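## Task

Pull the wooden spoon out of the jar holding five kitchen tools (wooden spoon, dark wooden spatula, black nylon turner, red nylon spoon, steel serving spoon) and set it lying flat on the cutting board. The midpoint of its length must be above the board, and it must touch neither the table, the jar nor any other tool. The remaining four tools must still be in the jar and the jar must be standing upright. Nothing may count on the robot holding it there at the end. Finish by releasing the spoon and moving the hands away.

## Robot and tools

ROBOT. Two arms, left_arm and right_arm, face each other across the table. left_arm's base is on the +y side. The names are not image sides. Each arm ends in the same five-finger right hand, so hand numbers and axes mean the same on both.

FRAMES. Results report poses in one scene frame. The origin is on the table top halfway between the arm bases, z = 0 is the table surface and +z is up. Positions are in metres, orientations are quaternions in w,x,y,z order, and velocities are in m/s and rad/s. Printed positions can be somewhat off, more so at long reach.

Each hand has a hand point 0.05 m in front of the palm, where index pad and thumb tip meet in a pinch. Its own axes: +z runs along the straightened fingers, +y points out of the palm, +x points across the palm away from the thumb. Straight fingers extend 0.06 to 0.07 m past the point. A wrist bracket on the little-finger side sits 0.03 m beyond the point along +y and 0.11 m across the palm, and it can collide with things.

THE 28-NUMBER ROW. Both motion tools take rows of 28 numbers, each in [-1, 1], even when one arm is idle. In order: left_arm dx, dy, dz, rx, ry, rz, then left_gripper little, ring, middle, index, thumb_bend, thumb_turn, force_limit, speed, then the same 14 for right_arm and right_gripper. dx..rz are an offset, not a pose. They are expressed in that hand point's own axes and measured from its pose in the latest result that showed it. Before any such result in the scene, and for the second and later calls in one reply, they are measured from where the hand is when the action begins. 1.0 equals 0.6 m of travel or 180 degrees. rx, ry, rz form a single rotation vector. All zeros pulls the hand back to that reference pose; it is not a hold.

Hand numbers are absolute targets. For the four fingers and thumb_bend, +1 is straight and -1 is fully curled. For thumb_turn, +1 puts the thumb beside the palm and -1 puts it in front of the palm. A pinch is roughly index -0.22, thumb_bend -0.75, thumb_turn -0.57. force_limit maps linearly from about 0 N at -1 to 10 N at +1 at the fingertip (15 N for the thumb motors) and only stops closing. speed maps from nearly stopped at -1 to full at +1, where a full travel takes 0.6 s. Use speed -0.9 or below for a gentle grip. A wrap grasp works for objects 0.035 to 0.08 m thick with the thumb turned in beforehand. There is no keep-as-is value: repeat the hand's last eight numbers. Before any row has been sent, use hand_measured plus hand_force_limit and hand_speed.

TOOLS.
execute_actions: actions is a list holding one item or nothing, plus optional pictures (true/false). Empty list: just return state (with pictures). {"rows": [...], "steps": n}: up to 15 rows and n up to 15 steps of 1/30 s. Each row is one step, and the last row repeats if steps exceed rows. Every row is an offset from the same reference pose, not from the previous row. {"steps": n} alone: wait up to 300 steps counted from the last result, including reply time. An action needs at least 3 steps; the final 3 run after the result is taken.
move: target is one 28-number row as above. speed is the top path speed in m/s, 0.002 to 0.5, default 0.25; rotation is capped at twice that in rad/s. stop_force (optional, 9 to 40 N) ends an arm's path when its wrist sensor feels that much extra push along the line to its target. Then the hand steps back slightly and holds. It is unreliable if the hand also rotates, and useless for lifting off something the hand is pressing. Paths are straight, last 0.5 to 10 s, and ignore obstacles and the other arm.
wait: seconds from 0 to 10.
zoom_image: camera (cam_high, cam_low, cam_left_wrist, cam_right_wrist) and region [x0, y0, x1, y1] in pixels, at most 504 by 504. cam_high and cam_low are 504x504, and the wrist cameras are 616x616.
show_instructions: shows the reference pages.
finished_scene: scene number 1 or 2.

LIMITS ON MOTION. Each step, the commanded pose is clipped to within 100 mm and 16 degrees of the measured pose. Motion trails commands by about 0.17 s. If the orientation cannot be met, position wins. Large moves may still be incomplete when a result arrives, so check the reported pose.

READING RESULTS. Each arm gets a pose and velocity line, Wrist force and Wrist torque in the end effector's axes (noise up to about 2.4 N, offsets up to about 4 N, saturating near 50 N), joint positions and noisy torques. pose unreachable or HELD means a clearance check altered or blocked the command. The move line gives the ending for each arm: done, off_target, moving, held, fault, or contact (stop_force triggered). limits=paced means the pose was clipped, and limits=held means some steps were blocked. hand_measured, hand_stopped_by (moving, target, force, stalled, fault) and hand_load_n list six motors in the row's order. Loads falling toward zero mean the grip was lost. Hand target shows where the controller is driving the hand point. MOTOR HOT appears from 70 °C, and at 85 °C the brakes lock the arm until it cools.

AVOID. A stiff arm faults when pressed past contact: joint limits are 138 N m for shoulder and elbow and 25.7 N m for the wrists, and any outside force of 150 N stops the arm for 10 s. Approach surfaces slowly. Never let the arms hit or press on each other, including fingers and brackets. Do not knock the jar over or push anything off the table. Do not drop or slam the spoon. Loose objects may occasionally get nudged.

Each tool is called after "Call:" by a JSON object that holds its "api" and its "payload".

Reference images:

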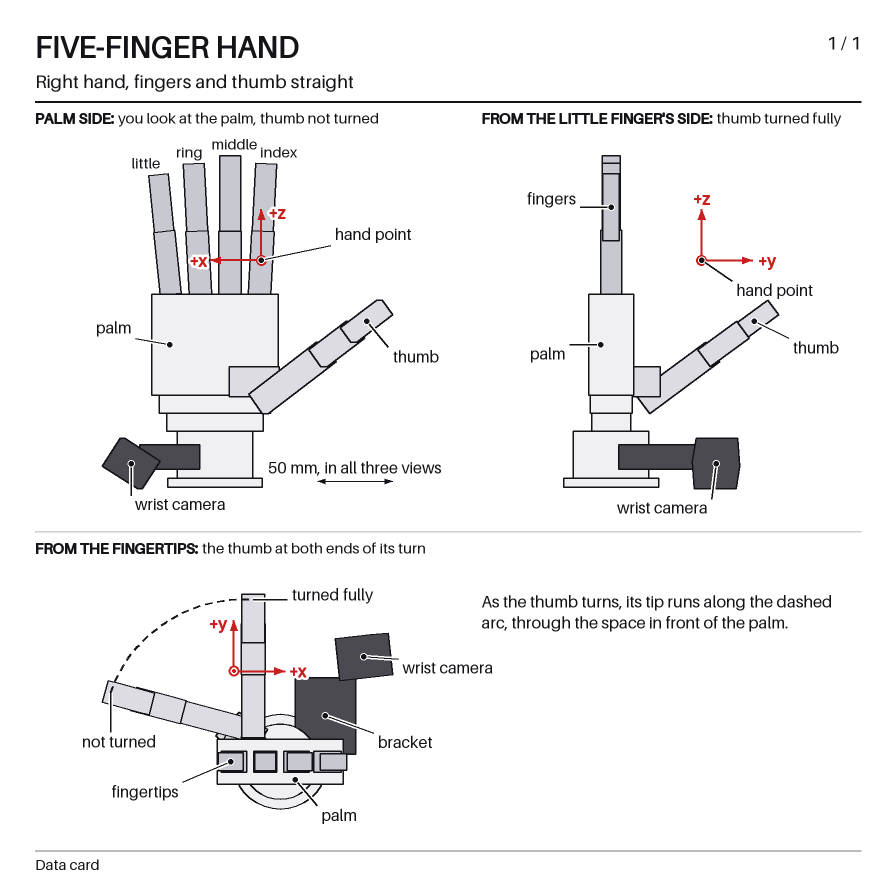

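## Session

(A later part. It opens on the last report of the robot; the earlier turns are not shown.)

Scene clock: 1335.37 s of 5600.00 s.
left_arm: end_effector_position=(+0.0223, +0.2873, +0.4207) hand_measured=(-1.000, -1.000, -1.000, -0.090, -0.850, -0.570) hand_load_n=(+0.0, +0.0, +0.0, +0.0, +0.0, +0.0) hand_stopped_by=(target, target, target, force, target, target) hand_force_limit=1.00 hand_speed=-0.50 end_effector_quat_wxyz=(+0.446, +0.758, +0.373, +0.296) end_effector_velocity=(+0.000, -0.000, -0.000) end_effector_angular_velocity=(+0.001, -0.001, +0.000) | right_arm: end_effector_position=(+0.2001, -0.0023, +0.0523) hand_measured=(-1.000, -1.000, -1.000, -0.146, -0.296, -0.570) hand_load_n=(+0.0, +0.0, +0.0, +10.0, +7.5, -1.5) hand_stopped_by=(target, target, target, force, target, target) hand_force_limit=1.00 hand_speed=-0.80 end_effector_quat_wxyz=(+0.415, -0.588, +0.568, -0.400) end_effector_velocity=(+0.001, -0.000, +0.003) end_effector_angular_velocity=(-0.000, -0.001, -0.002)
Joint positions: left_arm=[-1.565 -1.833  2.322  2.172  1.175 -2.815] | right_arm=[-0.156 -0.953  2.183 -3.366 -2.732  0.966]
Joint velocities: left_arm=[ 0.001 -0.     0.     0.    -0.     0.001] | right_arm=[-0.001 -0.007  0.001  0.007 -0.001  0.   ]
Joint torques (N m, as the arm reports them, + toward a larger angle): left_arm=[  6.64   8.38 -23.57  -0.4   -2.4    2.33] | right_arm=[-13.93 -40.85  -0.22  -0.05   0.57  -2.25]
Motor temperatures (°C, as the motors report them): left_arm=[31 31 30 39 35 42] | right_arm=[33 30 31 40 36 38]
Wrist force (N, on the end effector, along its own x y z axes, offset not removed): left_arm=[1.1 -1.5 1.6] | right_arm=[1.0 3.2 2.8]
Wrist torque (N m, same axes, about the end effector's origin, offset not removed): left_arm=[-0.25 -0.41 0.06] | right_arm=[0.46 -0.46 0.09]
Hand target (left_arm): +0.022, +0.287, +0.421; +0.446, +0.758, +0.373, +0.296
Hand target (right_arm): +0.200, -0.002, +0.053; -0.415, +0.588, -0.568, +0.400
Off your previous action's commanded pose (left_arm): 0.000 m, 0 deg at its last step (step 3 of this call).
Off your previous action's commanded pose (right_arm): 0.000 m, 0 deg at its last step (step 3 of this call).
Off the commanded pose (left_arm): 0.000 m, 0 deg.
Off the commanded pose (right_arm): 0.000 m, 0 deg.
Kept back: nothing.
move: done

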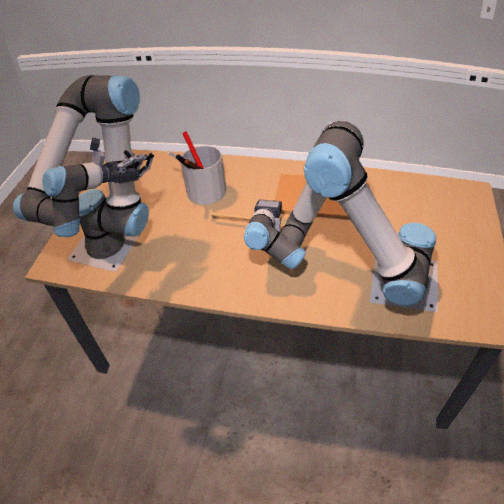

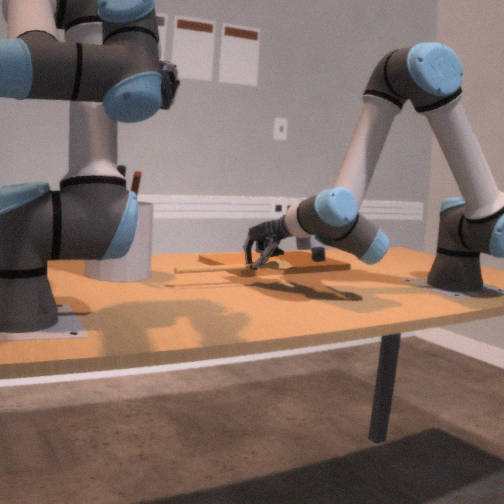

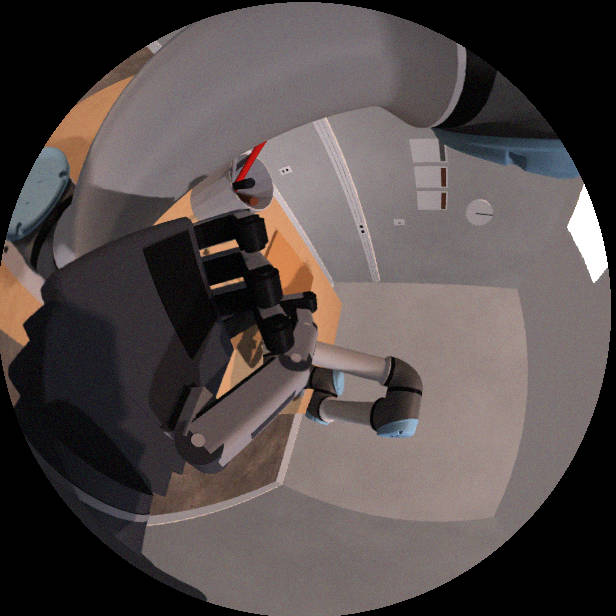

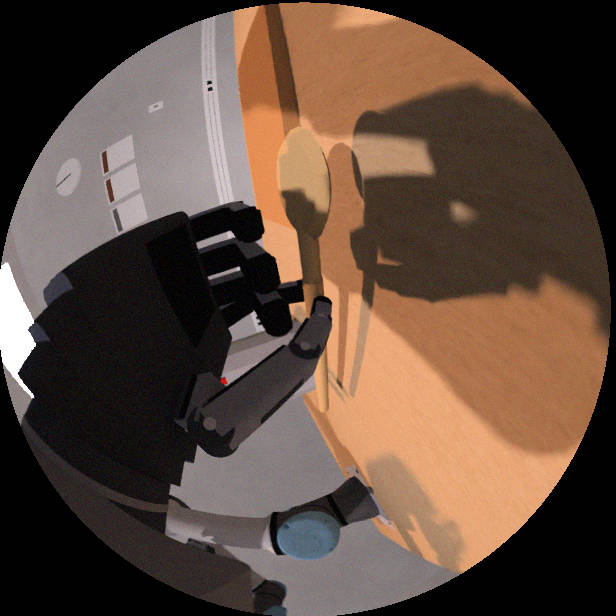

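Call:
{"api": "move", "payload": {"target": [0,0,0,0,0,0,-1,-1,-1,-0.85,-0.85,-0.57,1,-0.5, 0,-0.024,-0.008,0,0,0,-1,-1,-1,-0.94,-0.3,-0.57,1,-0.8], "speed": 0.01}}

Call:
{"api": "move", "payload": {"target": [0,0,0,0,0,0,-1,-1,-1,-0.85,-0.85,-0.57,1,-0.5, 0.375,-0.072,0.222,0,0,0,-1,-1,-1,-0.94,-0.3,-0.57,1,-0.8], "speed": 0.035}}

Scene clock: 1337.30 s of 5600.00 s.
left_arm: end_effector_position=(+0.0223, +0.2873, +0.4207) hand_measured=(-1.000, -1.000, -1.000, -0.090, -0.850, -0.570) hand_load_n=(+0.0, +0.0, +0.0, +0.0, +0.0, +0.0) hand_stopped_by=(target, target, target, force, target, target) hand_force_limit=1.00 hand_speed=-0.50 end_effector_quat_wxyz=(+0.446, +0.758, +0.373, +0.296) end_effector_velocity=(+0.001, +0.000, +0.000) end_effector_angular_velocity=(+0.000, -0.001, +0.003) | right_arm: end_effector_position=(+0.2004, -0.0022, +0.0670) hand_measured=(-1.000, -1.000, -1.000, -0.146, -0.296, -0.570) hand_load_n=(+0.0, +0.0, +0.0, +10.0, +7.5, -1.5) hand_stopped_by=(target, target, target, force, target, target) hand_force_limit=1.00 hand_speed=-0.80 end_effector_quat_wxyz=(+0.415, -0.588, +0.568, -0.400) end_effector_velocity=(+0.000, -0.000, +0.003) end_effector_angular_velocity=(-0.001, +0.000, +0.000)
Joint positions: left_arm=[-1.565 -1.833  2.322  2.172  1.175 -2.815] | right_arm=[-0.157 -0.993  2.184 -3.33  -2.732  0.965]
Joint velocities: left_arm=[ 0.002  0.     0.     0.     0.001 -0.   ] | right_arm=[-0.    -0.008  0.     0.009 -0.    -0.   ]
Joint torques (N m, as the arm reports them, + toward a larger angle): left_arm=[  6.31   8.66 -23.13  -0.35  -2.41   2.27] | right_arm=[-12.38 -40.89  -1.26   0.     0.68  -2.09]
Motor temperatures (°C, as the motors report them): left_arm=[31 31 30 39 35 42] | right_arm=[33 30 31 40 36 38]
Wrist force (N, on the end effector, along its own x y z axes, offset not removed): left_arm=[0.8 -0.9 1.3] | right_arm=[1.0 3.6 1.6]
Wrist torque (N m, same axes, about the end effector's origin, offset not removed): left_arm=[-0.21 -0.29 0.09] | right_arm=[0.57 -0.36 0.12]
Hand target (left_arm): +0.022, +0.287, +0.421; +0.446, +0.758, +0.373, +0.296
Hand target (right_arm): +0.200, -0.002, +0.067; -0.415, +0.588, -0.568, +0.400
Off the commanded pose (left_arm): 0.000 m, 0 deg.
Off the commanded pose (right_arm): 0.000 m, 0 deg.
Kept back: nothing.
move: done

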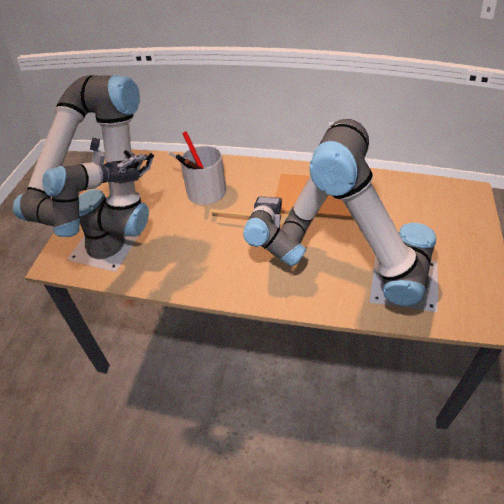

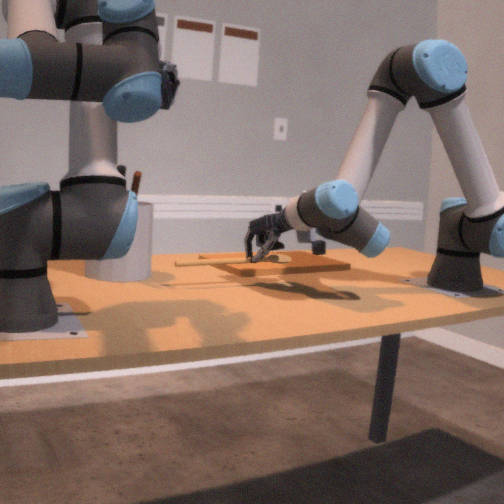

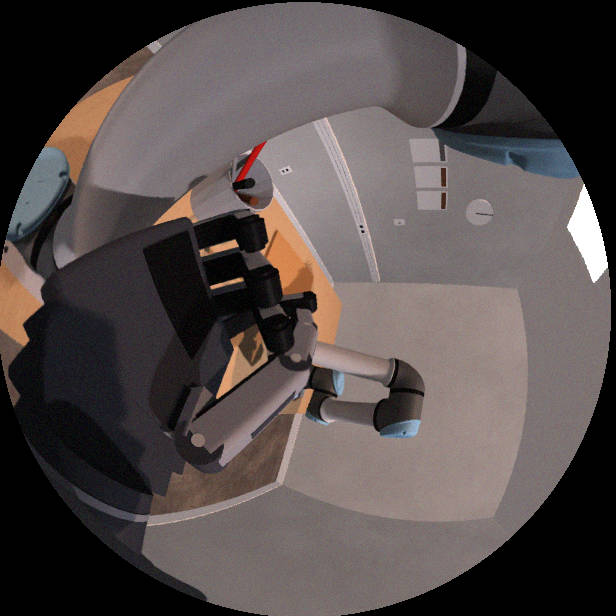

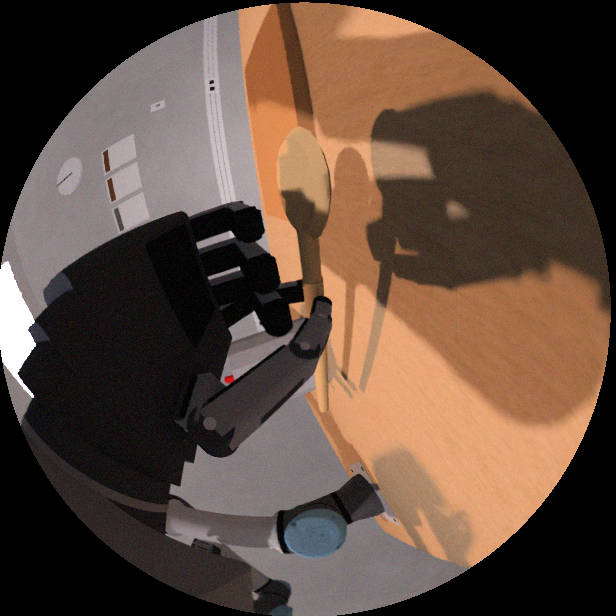

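Scene clock: 1345.10 s of 5600.00 s.
left_arm: end_effector_position=(+0.0223, +0.2873, +0.4207) hand_measured=(-1.000, -1.000, -1.000, -0.090, -0.850, -0.570) hand_load_n=(+0.0, +0.0, +0.0, +0.0, +0.0, +0.0) hand_stopped_by=(target, target, target, force, target, target) hand_force_limit=1.00 hand_speed=-0.50 end_effector_quat_wxyz=(+0.446, +0.758, +0.373, +0.296) end_effector_velocity=(-0.000, -0.000, +0.000) end_effector_angular_velocity=(-0.001, +0.001, -0.002) | right_arm: end_effector_position=(+0.2356, -0.0548, +0.0663) hand_measured=(-1.000, -1.000, -1.000, -0.146, -0.296, -0.570) hand_load_n=(+0.0, +0.0, +0.0, +10.0, +7.5, -1.5) hand_stopped_by=(target, target, target, force, target, target) hand_force_limit=1.00 hand_speed=-0.80 end_effector_quat_wxyz=(+0.415, -0.588, +0.568, -0.400) end_effector_velocity=(+0.000, -0.000, +0.000) end_effector_angular_velocity=(+0.002, -0.001, -0.001)
Joint positions: left_arm=[-1.565 -1.833  2.322  2.172  1.175 -2.815] | right_arm=[-0.265 -0.993  2.307 -3.632 -2.666  0.766]
Joint velocities: left_arm=[-0.001 -0.001 -0.     0.    -0.002 -0.   ] | right_arm=[ 0.    -0.     0.     0.    -0.001  0.002]
Joint torques (N m, as the arm reports them, + toward a larger angle): left_arm=[  5.95   8.76 -22.28  -0.36  -2.46   2.41] | right_arm=[ 13.91 -38.26 -17.35   0.06  -2.95   2.57]
Motor temperatures (°C, as the motors report them): left_arm=[31 31 30 39 35 42] | right_arm=[33 30 31 40 36 38]
Wrist force (N, on the end effector, along its own x y z axes, offset not removed): left_arm=[0.2 -1.1 -0.7] | right_arm=[0.6 3.1 2.4]
Wrist torque (N m, same axes, about the end effector's origin, offset not removed): left_arm=[-0.07 -0.25 0.08] | right_arm=[0.43 -0.29 0.01]
Hand target (left_arm): +0.022, +0.287, +0.421; +0.446, +0.758, +0.373, +0.296
Hand target (right_arm): +0.236, -0.055, +0.066; -0.415, +0.588, -0.568, +0.400
Off the commanded pose (left_arm): 0.000 m, 0 deg.
Off the commanded pose (right_arm): 0.202 m, 0 deg; position clipped at the last step of the last action.
Kept back: nothing.
move: held (right_arm); limits=paced,held; held on 174 of 234 steps (right_arm), including the last (right_arm)
pose unreachable (right arm): on one or more control steps of this call this arm could not follow its commanded pose, so it was not sent that pose on those steps. On the call's last step it was still not sent that pose. It may still have moved: this result reports where it is.
cause: the commanded pose would bring two parts of the arm too close to each other (joints 4 (wrist 1) to 6 (wrist 3) lie between them).

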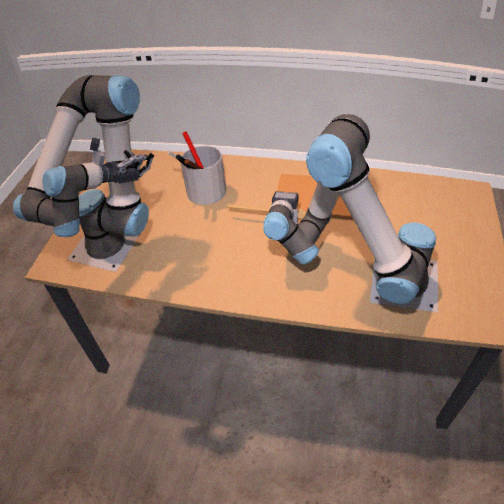

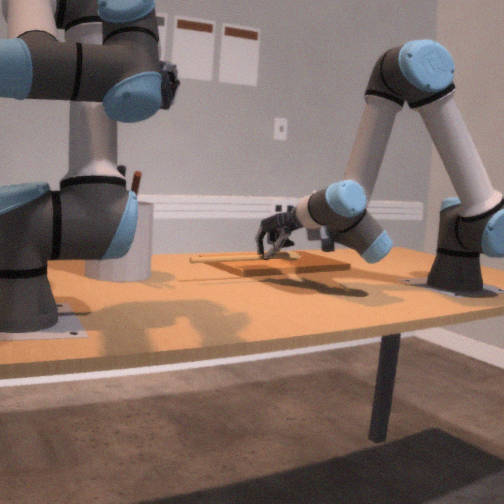

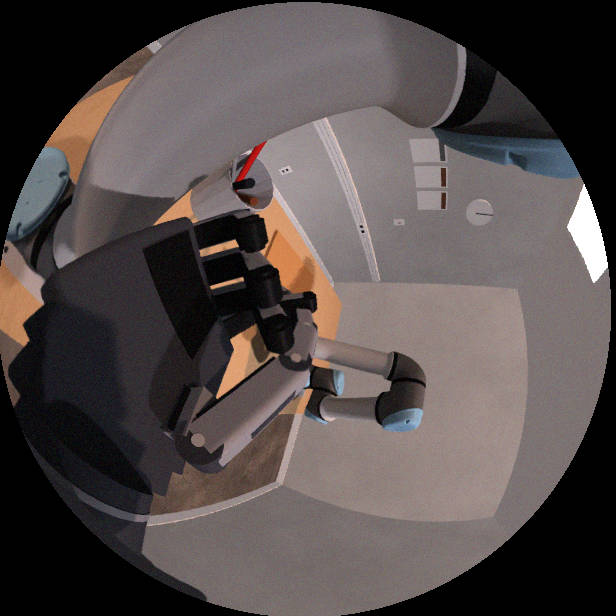

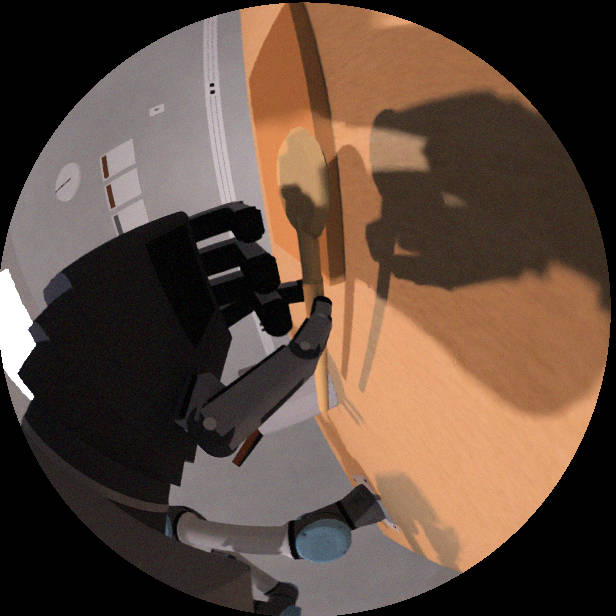

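Call:
{"api": "move", "payload": {"target": [0,0,0,0,0,0,-1,-1,-1,-0.85,-0.85,-0.57,1,-0.5, 0,0,0,0,0.09,0.03,0,-1,-1,-1,-0.94,-0.3,-0.57,1,-0.8], "speed": 0.04}}


Call:
{"api": "move", "payload": {"target": [0,0,0,0,0,0,-1,-1,-1,-0.85,-0.85,-0.57,1,-0.5, 0,0,0,0,0.12,0.04,-1,-1,-1,-0.94,-0.3,-0.57,1,-0.8], "speed": 0.04}}

Scene clock: 1352.23 s of 5600.00 s.
left_arm: end_effector_position=(+0.0223, +0.2873, +0.4207) hand_measured=(-1.000, -1.000, -1.000, -0.090, -0.850, -0.570) hand_load_n=(+0.0, +0.0, +0.0, +0.0, +0.0, +0.0) hand_stopped_by=(target, target, target, force, target, target) hand_force_limit=1.00 hand_speed=-0.50 end_effector_quat_wxyz=(+0.446, +0.758, +0.373, +0.296) end_effector_velocity=(+0.000, +0.000, -0.000) end_effector_angular_velocity=(+0.002, +0.003, -0.001) | right_arm: end_effector_position=(+0.2357, -0.0552, +0.0662) hand_measured=(-1.000, -1.000, -1.000, -0.146, -0.296, -0.570) hand_load_n=(+0.0, +0.0, +0.0, +10.0, +7.5, -1.5) hand_stopped_by=(target, target, target, force, target, target) hand_force_limit=1.00 hand_speed=-0.80 end_effector_quat_wxyz=(+0.326, -0.466, +0.671, -0.475) end_effector_velocity=(-0.001, +0.001, -0.001) end_effector_angular_velocity=(-0.006, -0.002, -0.021)
Joint positions: left_arm=[-1.565 -1.833  2.322  2.172  1.175 -2.815] | right_arm=[-0.217 -1.164  2.104 -2.214 -2.783  1.88 ]
Joint velocities: left_arm=[-0.001 -0.002 -0.    -0.001  0.001  0.001] | right_arm=[ 0.003  0.002 -0.026  0.094  0.004  0.069]
Joint torques (N m, as the arm reports them, + toward a larger angle): left_arm=[  6.14   7.4  -22.41  -0.35  -2.49   2.38] | right_arm=[ 14.37 -21.9  -26.54   0.33   0.53   2.68]
Motor temperatures (°C, as the motors report them): left_arm=[31 31 30 39 35 42] | right_arm=[33 30 31 40 36 38]
Wrist force (N, on the end effector, along its own x y z axes, offset not removed): left_arm=[-0.6 -0.8 0.6] | right_arm=[1.0 3.1 2.1]
Wrist torque (N m, same axes, about the end effector's origin, offset not removed): left_arm=[-0.11 -0.19 -0.03] | right_arm=[0.52 -0.31 0.12]
Hand target (left_arm): +0.022, +0.287, +0.421; +0.446, +0.758, +0.373, +0.296
Hand target (right_arm): +0.236, -0.055, +0.066; +0.325, -0.465, +0.672, -0.476
Off the commanded pose (left_arm): 0.000 m, 0 deg.
Off the commanded pose (right_arm): 0.000 m, 0 deg.
Kept back: nothing.
move: done

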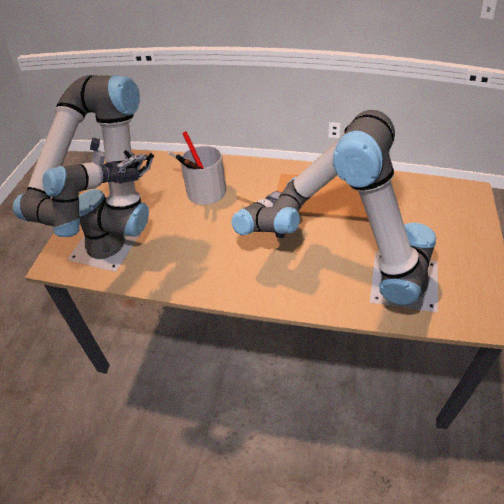

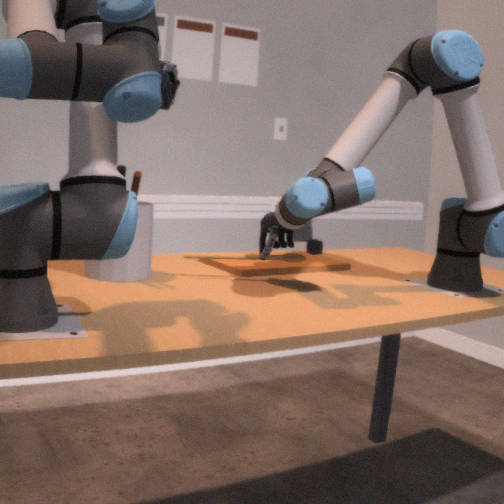

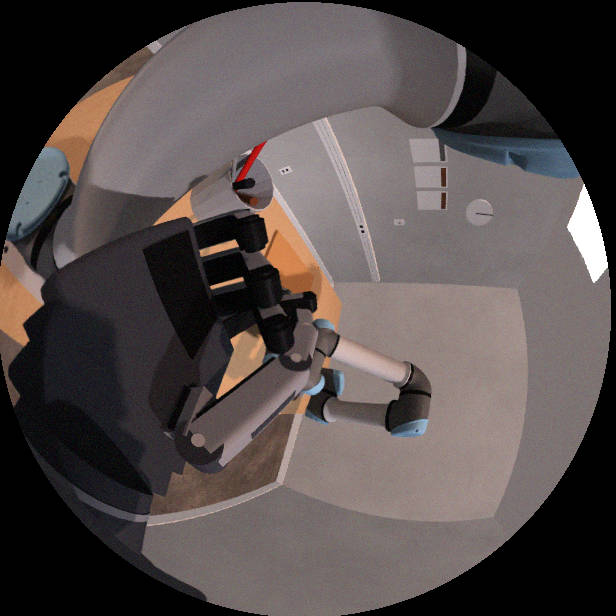

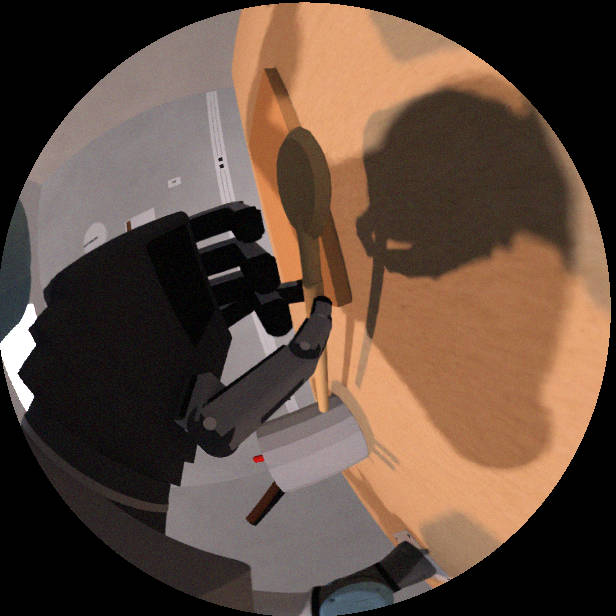

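Call:
{"api": "move", "payload": {"target": [0,0,0,0,0,0,-1,-1,-1,-0.85,-0.85,-0.57,1,-0.5, 0.169,-0.08,0.227,0,0,0,-1,-1,-1,-0.94,-0.3,-0.57,1,-0.8], "speed": 0.03}}

Scene clock: 1358.73 s of 5600.00 s.
left_arm: end_effector_position=(+0.0223, +0.2873, +0.4207) hand_measured=(-1.000, -1.000, -1.000, -0.090, -0.850, -0.570) hand_load_n=(+0.0, +0.0, +0.0, +0.0, +0.0, +0.0) hand_stopped_by=(target, target, target, force, target, target) hand_force_limit=1.00 hand_speed=-0.50 end_effector_quat_wxyz=(+0.446, +0.758, +0.373, +0.296) end_effector_velocity=(+0.000, +0.000, -0.000) end_effector_angular_velocity=(-0.000, +0.001, +0.002) | right_arm: end_effector_position=(+0.3349, -0.2003, +0.0669) hand_measured=(-1.000, -1.000, -1.000, -0.146, -0.296, -0.570) hand_load_n=(+0.0, +0.0, +0.0, +10.0, +7.5, -1.5) hand_stopped_by=(target, target, target, force, target, target) hand_force_limit=1.00 hand_speed=-0.80 end_effector_quat_wxyz=(+0.326, -0.466, +0.671, -0.475) end_effector_velocity=(+0.001, -0.002, +0.000) end_effector_angular_velocity=(-0.002, -0.002, +0.004)
Joint positions: left_arm=[-1.565 -1.833  2.322  2.172  1.175 -2.815] | right_arm=[-0.575 -1.077  2.465 -3.564 -2.721  0.916]
Joint velocities: left_arm=[ 0.001  0.    -0.    -0.001 -0.    -0.001] | right_arm=[-0.007  0.007  0.004 -0.033  0.004 -0.025]
Joint torques (N m, as the arm reports them, + toward a larger angle): left_arm=[  5.96   8.11 -22.8   -0.35  -2.51   2.38] | right_arm=[-13.81 -16.4    2.49  -5.17   0.62  -2.22]
Motor temperatures (°C, as the motors report them): left_arm=[31 31 30 39 35 42] | right_arm=[33 30 31 40 36 38]
Wrist force (N, on the end effector, along its own x y z axes, offset not removed): left_arm=[-0.1 -0.9 0.8] | right_arm=[2.6 2.0 1.2]
Wrist torque (N m, same axes, about the end effector's origin, offset not removed): left_arm=[-0.16 -0.24 0.01] | right_arm=[0.37 -0.56 0.21]
Hand target (left_arm): +0.022, +0.287, +0.421; +0.446, +0.758, +0.373, +0.296
Hand target (right_arm): +0.335, -0.201, +0.067; +0.326, -0.466, +0.671, -0.475
Off the commanded pose (left_arm): 0.000 m, 0 deg.
Off the commanded pose (right_arm): 0.001 m, 0 deg.
Kept back: nothing.
move: done

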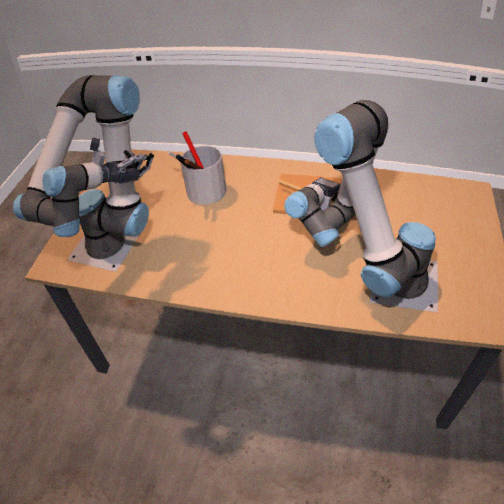

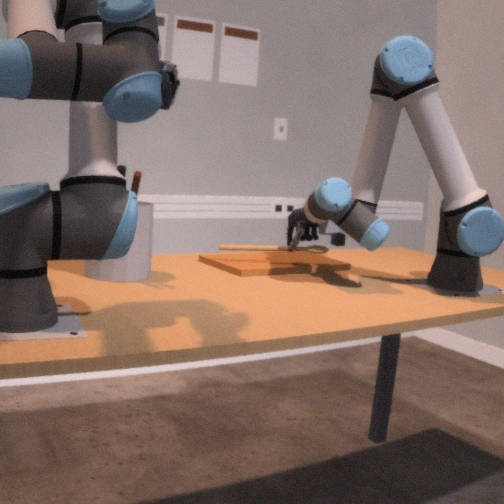

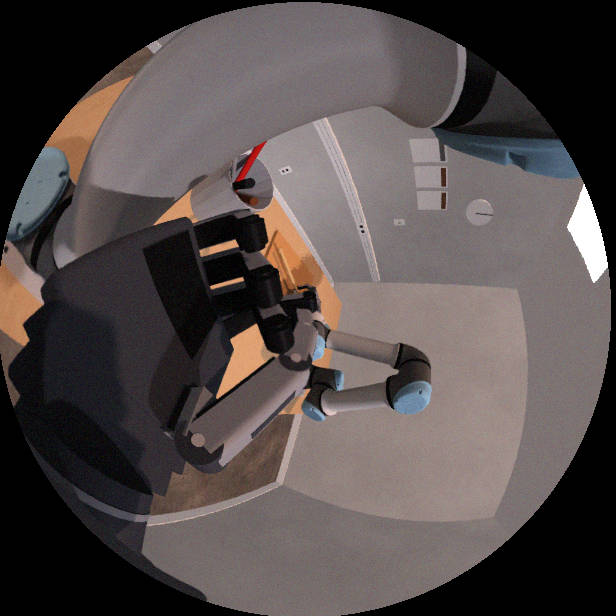

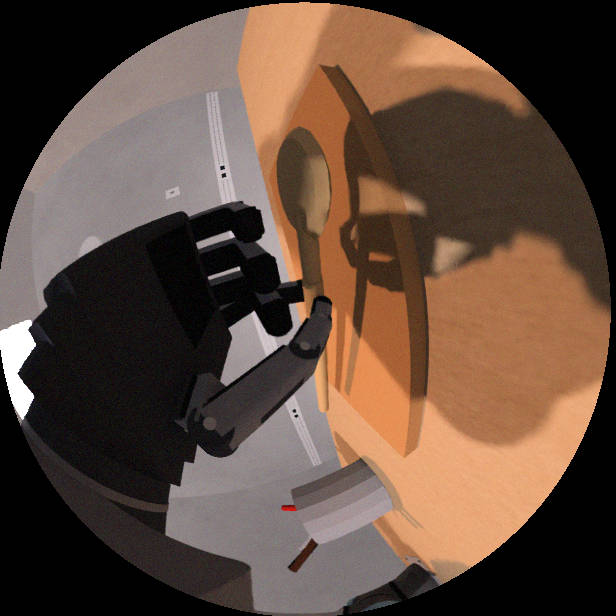

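Call:
{"api": "move", "payload": {"target": [0,0,0,0,0,0,-1,-1,-1,-0.85,-0.85,-0.57,1,-0.5, 0,0.046,0.016,0,0,0,-1,-1,-1,-0.94,-0.3,-0.57,1,-0.8], "speed": 0.006, "stop_force": 9}}

Call:
{"api": "zoom_image", "payload": {"camera": "cam_low", "region": [180,200,400,300]}}

Scene clock: 1364.07 s of 5600.00 s.
left_arm: end_effector_position=(+0.0223, +0.2873, +0.4207) hand_measured=(-1.000, -1.000, -1.000, -0.090, -0.850, -0.570) hand_load_n=(+0.0, +0.0, +0.0, +0.0, +0.0, +0.0) hand_stopped_by=(target, target, target, force, target, target) hand_force_limit=1.00 hand_speed=-0.50 end_effector_quat_wxyz=(+0.446, +0.758, +0.373, +0.296) end_effector_velocity=(-0.000, +0.000, -0.000) end_effector_angular_velocity=(+0.000, -0.001, -0.000) | right_arm: end_effector_position=(+0.3347, -0.2005, +0.0379) hand_measured=(-1.000, -1.000, -1.000, -0.146, -0.296, -0.570) hand_load_n=(+0.0, +0.0, +0.0, +10.0, +7.5, -1.5) hand_stopped_by=(target, target, target, force, target, target) hand_force_limit=1.00 hand_speed=-0.80 end_effector_quat_wxyz=(+0.326, -0.466, +0.671, -0.475) end_effector_velocity=(+0.000, +0.000, -0.002) end_effector_angular_velocity=(+0.002, -0.000, -0.000)
Joint positions: left_arm=[-1.565 -1.833  2.322  2.172  1.175 -2.815] | right_arm=[-0.574 -0.97   2.458 -3.664 -2.721  0.917]
Joint velocities: left_arm=[-0.     0.002  0.    -0.001  0.     0.   ] | right_arm=[-0.     0.007 -0.    -0.007  0.001  0.001]
Joint torques (N m, as the arm reports them, + toward a larger angle): left_arm=[  6.88   8.09 -21.9   -0.31  -2.42   2.4 ] | right_arm=[ 13.95 -17.88 -14.62  -4.96  -3.15   2.44]
Motor temperatures (°C, as the motors report them): left_arm=[31 31 30 39 35 42] | right_arm=[33 30 31 40 36 38]
Wrist force (N, on the end effector, along its own x y z axes, offset not removed): left_arm=[0.4 -1.4 -0.5] | right_arm=[0.7 3.5 1.2]
Wrist torque (N m, same axes, about the end effector's origin, offset not removed): left_arm=[-0.12 -0.29 0.08] | right_arm=[0.65 -0.28 0.08]
Hand target (left_arm): +0.022, +0.287, +0.421; +0.446, +0.758, +0.373, +0.296
Hand target (right_arm): +0.335, -0.200, +0.038; +0.326, -0.466, +0.671, -0.475
Off the commanded pose (left_arm): 0.000 m, 0 deg.
Off the commanded pose (right_arm): 0.000 m, 0 deg.
Kept back: nothing.
move: done

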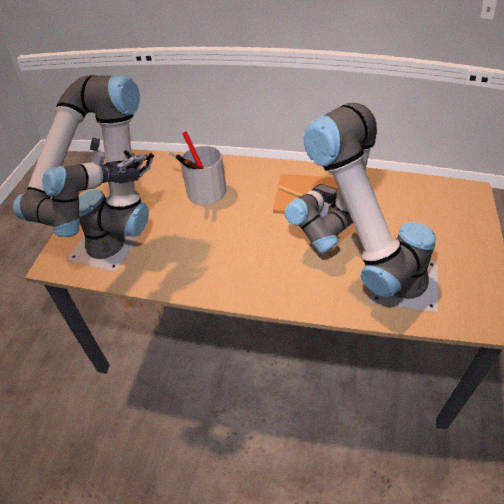

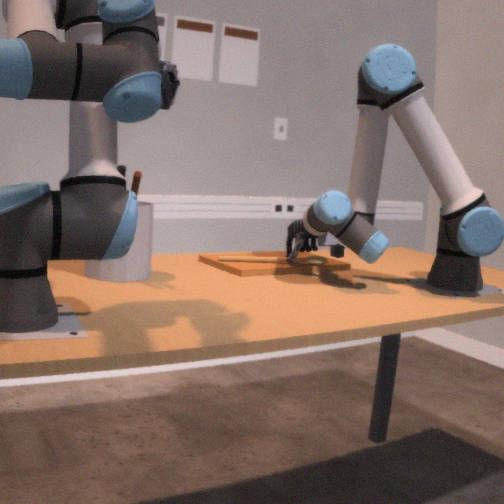

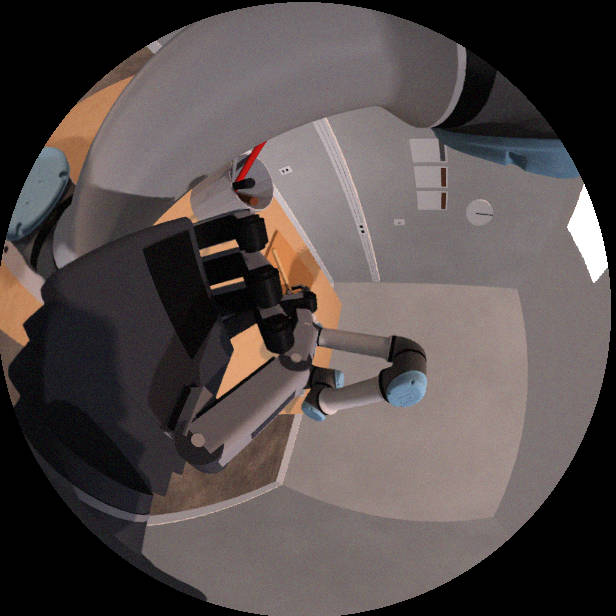

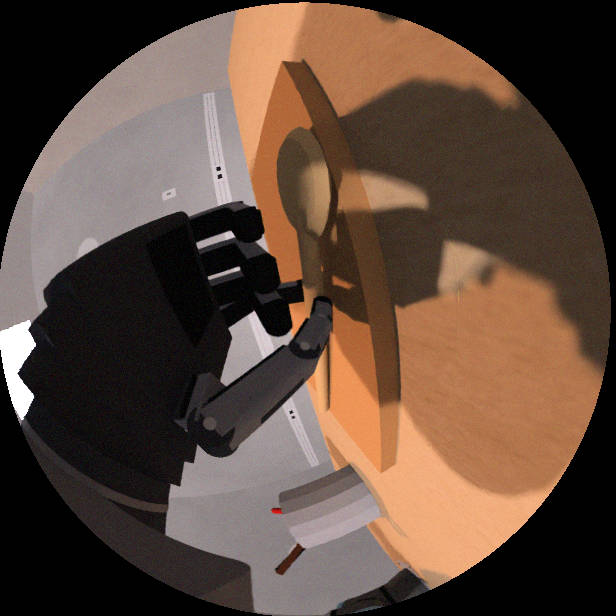

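Region (180, 200, 400, 300) of cam_low's 504x504 image, scaled by 2.291, with more detail than that image has; it fills the top 229 rows of this view, and the rest is white.

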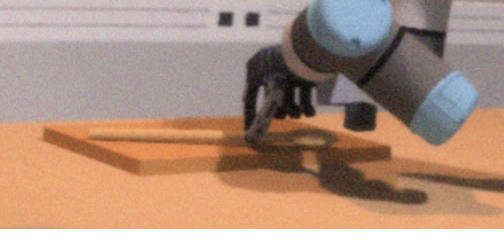

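Call:
{"api": "move", "payload": {"target": [0,0,0,0,0,0,-1,-1,-1,-0.85,-0.85,-0.57,1,-0.5, 0,0.005,0.002,0,0,0,-1,-1,-1,0.2,-0.3,-0.57,1,0.0], "speed": 0.005}}

Call:
{"api": "move", "payload": {"target": [0,0,0,0,0,0,-1,-1,-1,-0.85,-0.85,-0.57,1,-0.5, 0,-0.125,-0.044,0,0,0,-1,-1,-1,0.2,-0.3,-0.57,1,0.0], "speed": 0.04}}

Scene clock: 1365.27 s of 5600.00 s.
left_arm: end_effector_position=(+0.0223, +0.2873, +0.4207) hand_measured=(-1.000, -1.000, -1.000, -0.090, -0.850, -0.570) hand_load_n=(+0.0, +0.0, +0.0, +0.0, +0.0, +0.0) hand_stopped_by=(target, target, target, force, target, target) hand_force_limit=1.00 hand_speed=-0.50 end_effector_quat_wxyz=(+0.446, +0.758, +0.373, +0.296) end_effector_velocity=(-0.000, +0.000, -0.000) end_effector_angular_velocity=(+0.002, -0.000, -0.002) | right_arm: end_effector_position=(+0.3347, -0.2005, +0.0349) hand_measured=(-1.000, -1.000, -1.000, +0.200, -0.300, -0.570) hand_load_n=(+0.0, +0.0, +0.0, +0.0, +0.0, +0.0) hand_stopped_by=(target, target, target, target, target, target) hand_force_limit=1.00 hand_speed=0.00 end_effector_quat_wxyz=(+0.326, -0.466, +0.671, -0.475) end_effector_velocity=(+0.000, -0.000, -0.002) end_effector_angular_velocity=(-0.000, +0.000, -0.000)
Joint positions: left_arm=[-1.565 -1.833  2.322  2.172  1.175 -2.815] | right_arm=[-0.574 -0.958  2.457 -3.675 -2.721  0.916]
Joint velocities: left_arm=[-0.002 -0.001  0.     0.     0.002  0.001] | right_arm=[-0.001  0.006 -0.001 -0.006  0.    -0.001]
Joint torques (N m, as the arm reports them, + toward a larger angle): left_arm=[  6.32   8.46 -21.95  -0.33  -2.43   2.39] | right_arm=[-14.12 -21.23 -14.34  -4.66   0.6   -2.32]
Motor temperatures (°C, as the motors report them): left_arm=[31 31 30 39 35 42] | right_arm=[33 30 31 40 36 38]
Wrist force (N, on the end effector, along its own x y z axes, offset not removed): left_arm=[-0.1 -2.2 1.6] | right_arm=[0.7 1.8 2.7]
Wrist torque (N m, same axes, about the end effector's origin, offset not removed): left_arm=[-0.37 -0.28 -0.01] | right_arm=[0.24 -0.30 -0.02]
Hand target (left_arm): +0.022, +0.287, +0.421; +0.446, +0.758, +0.373, +0.296
Hand target (right_arm): +0.335, -0.201, +0.035; +0.326, -0.466, +0.671, -0.475
Off the commanded pose (left_arm): 0.000 m, 0 deg.
Off the commanded pose (right_arm): 0.000 m, 0 deg.
Kept back: nothing.
move: done

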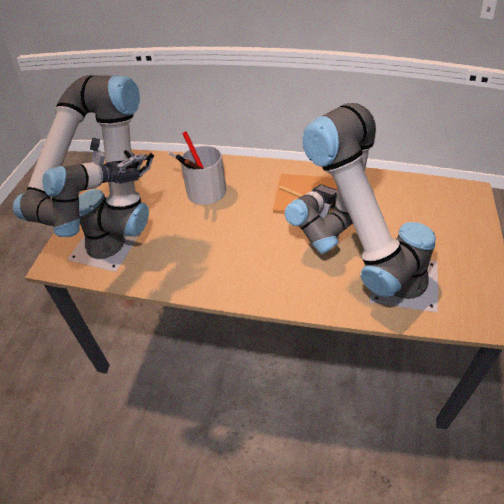

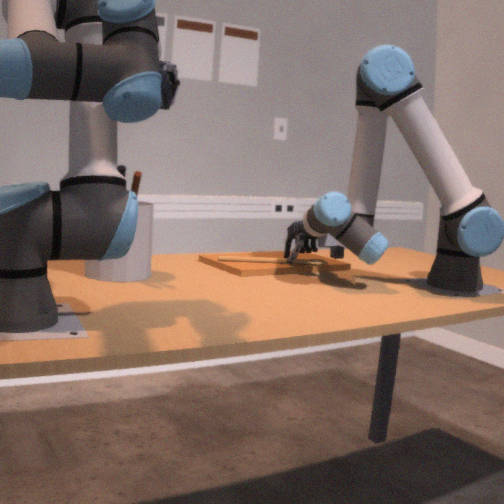

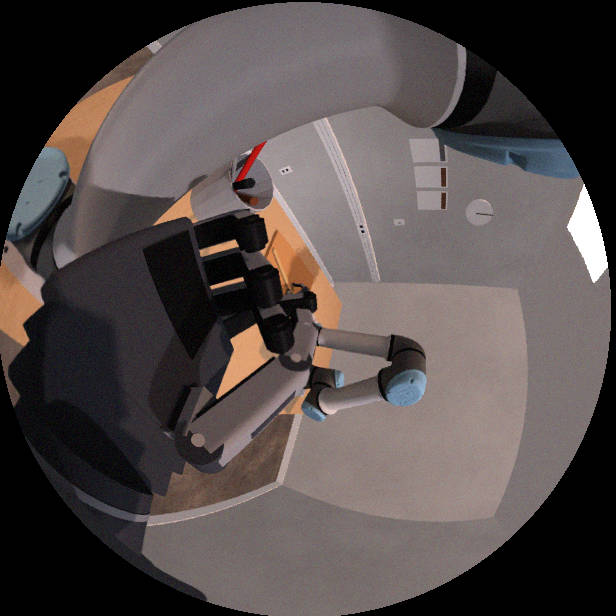

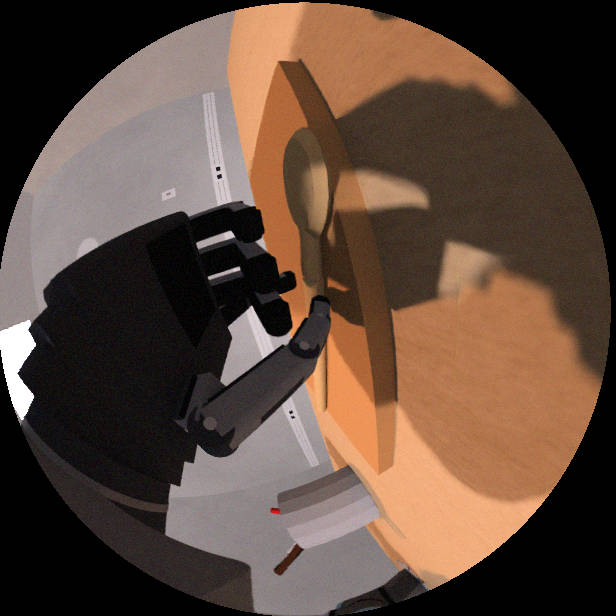

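Scene clock: 1367.70 s of 5600.00 s.
left_arm: end_effector_position=(+0.0223, +0.2873, +0.4207) hand_measured=(-1.000, -1.000, -1.000, -0.090, -0.850, -0.570) hand_load_n=(+0.0, +0.0, +0.0, +0.0, +0.0, +0.0) hand_stopped_by=(target, target, target, force, target, target) hand_force_limit=1.00 hand_speed=-0.50 end_effector_quat_wxyz=(+0.446, +0.758, +0.373, +0.296) end_effector_velocity=(+0.000, +0.000, -0.000) end_effector_angular_velocity=(-0.000, -0.001, +0.003) | right_arm: end_effector_position=(+0.3352, -0.2000, +0.1140) hand_measured=(-1.000, -1.000, -1.000, +0.200, -0.300, -0.570) hand_load_n=(+0.0, +0.0, +0.0, +0.0, +0.0, +0.0) hand_stopped_by=(target, target, target, target, target, target) hand_force_limit=1.00 hand_speed=0.00 end_effector_quat_wxyz=(+0.326, -0.466, +0.671, -0.475) end_effector_velocity=(+0.000, -0.001, +0.003) end_effector_angular_velocity=(-0.001, +0.001, -0.003)
Joint positions: left_arm=[-1.565 -1.833  2.322  2.172  1.175 -2.815] | right_arm=[-0.575 -1.246  2.459 -3.39  -2.721  0.915]
Joint velocities: left_arm=[ 0.001  0.001  0.    -0.001  0.001 -0.001] | right_arm=[-0.001 -0.011 -0.001  0.017 -0.001  0.005]
Joint torques (N m, as the arm reports them, + toward a larger angle): left_arm=[  6.78   7.87 -22.31  -0.33  -2.37   2.54] | right_arm=[ -5.53 -29.35 -21.37   0.15  -1.25   2.48]
Motor temperatures (°C, as the motors report them): left_arm=[31 31 30 39 35 42] | right_arm=[33 30 31 40 36 38]
Wrist force (N, on the end effector, along its own x y z axes, offset not removed): left_arm=[-0.1 -1.4 0.1] | right_arm=[0.6 3.8 0.9]
Wrist torque (N m, same axes, about the end effector's origin, offset not removed): left_arm=[-0.20 -0.21 0.00] | right_arm=[0.70 -0.25 0.10]
Hand target (left_arm): +0.022, +0.287, +0.421; +0.446, +0.758, +0.373, +0.296
Hand target (right_arm): +0.335, -0.200, +0.114; +0.326, -0.466, +0.671, -0.475
Off the commanded pose (left_arm): 0.000 m, 0 deg.
Off the commanded pose (right_arm): 0.000 m, 0 deg.
Kept back: nothing.
move: done

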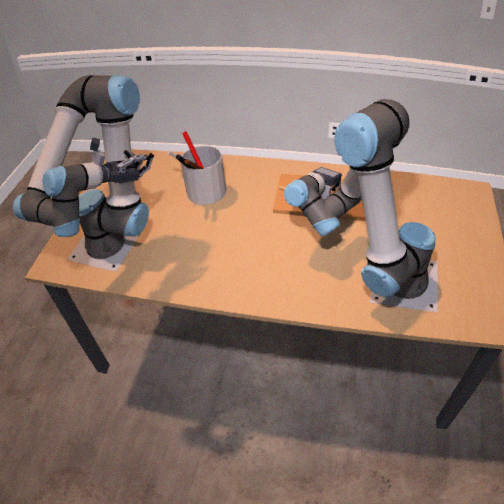

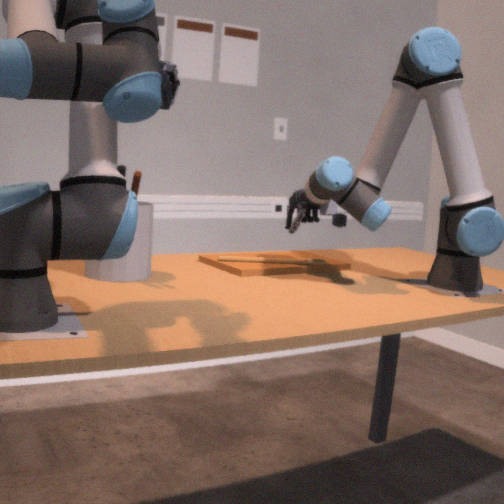

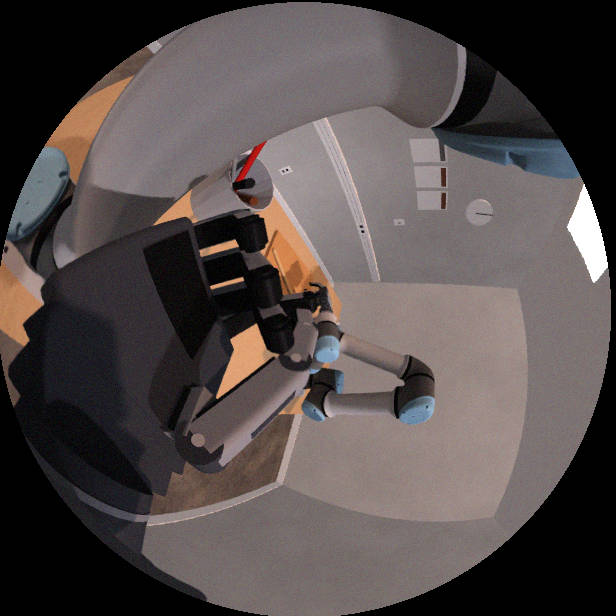

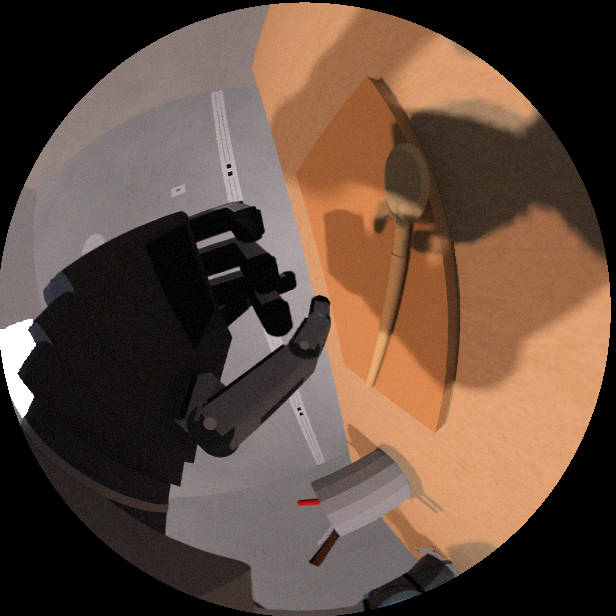

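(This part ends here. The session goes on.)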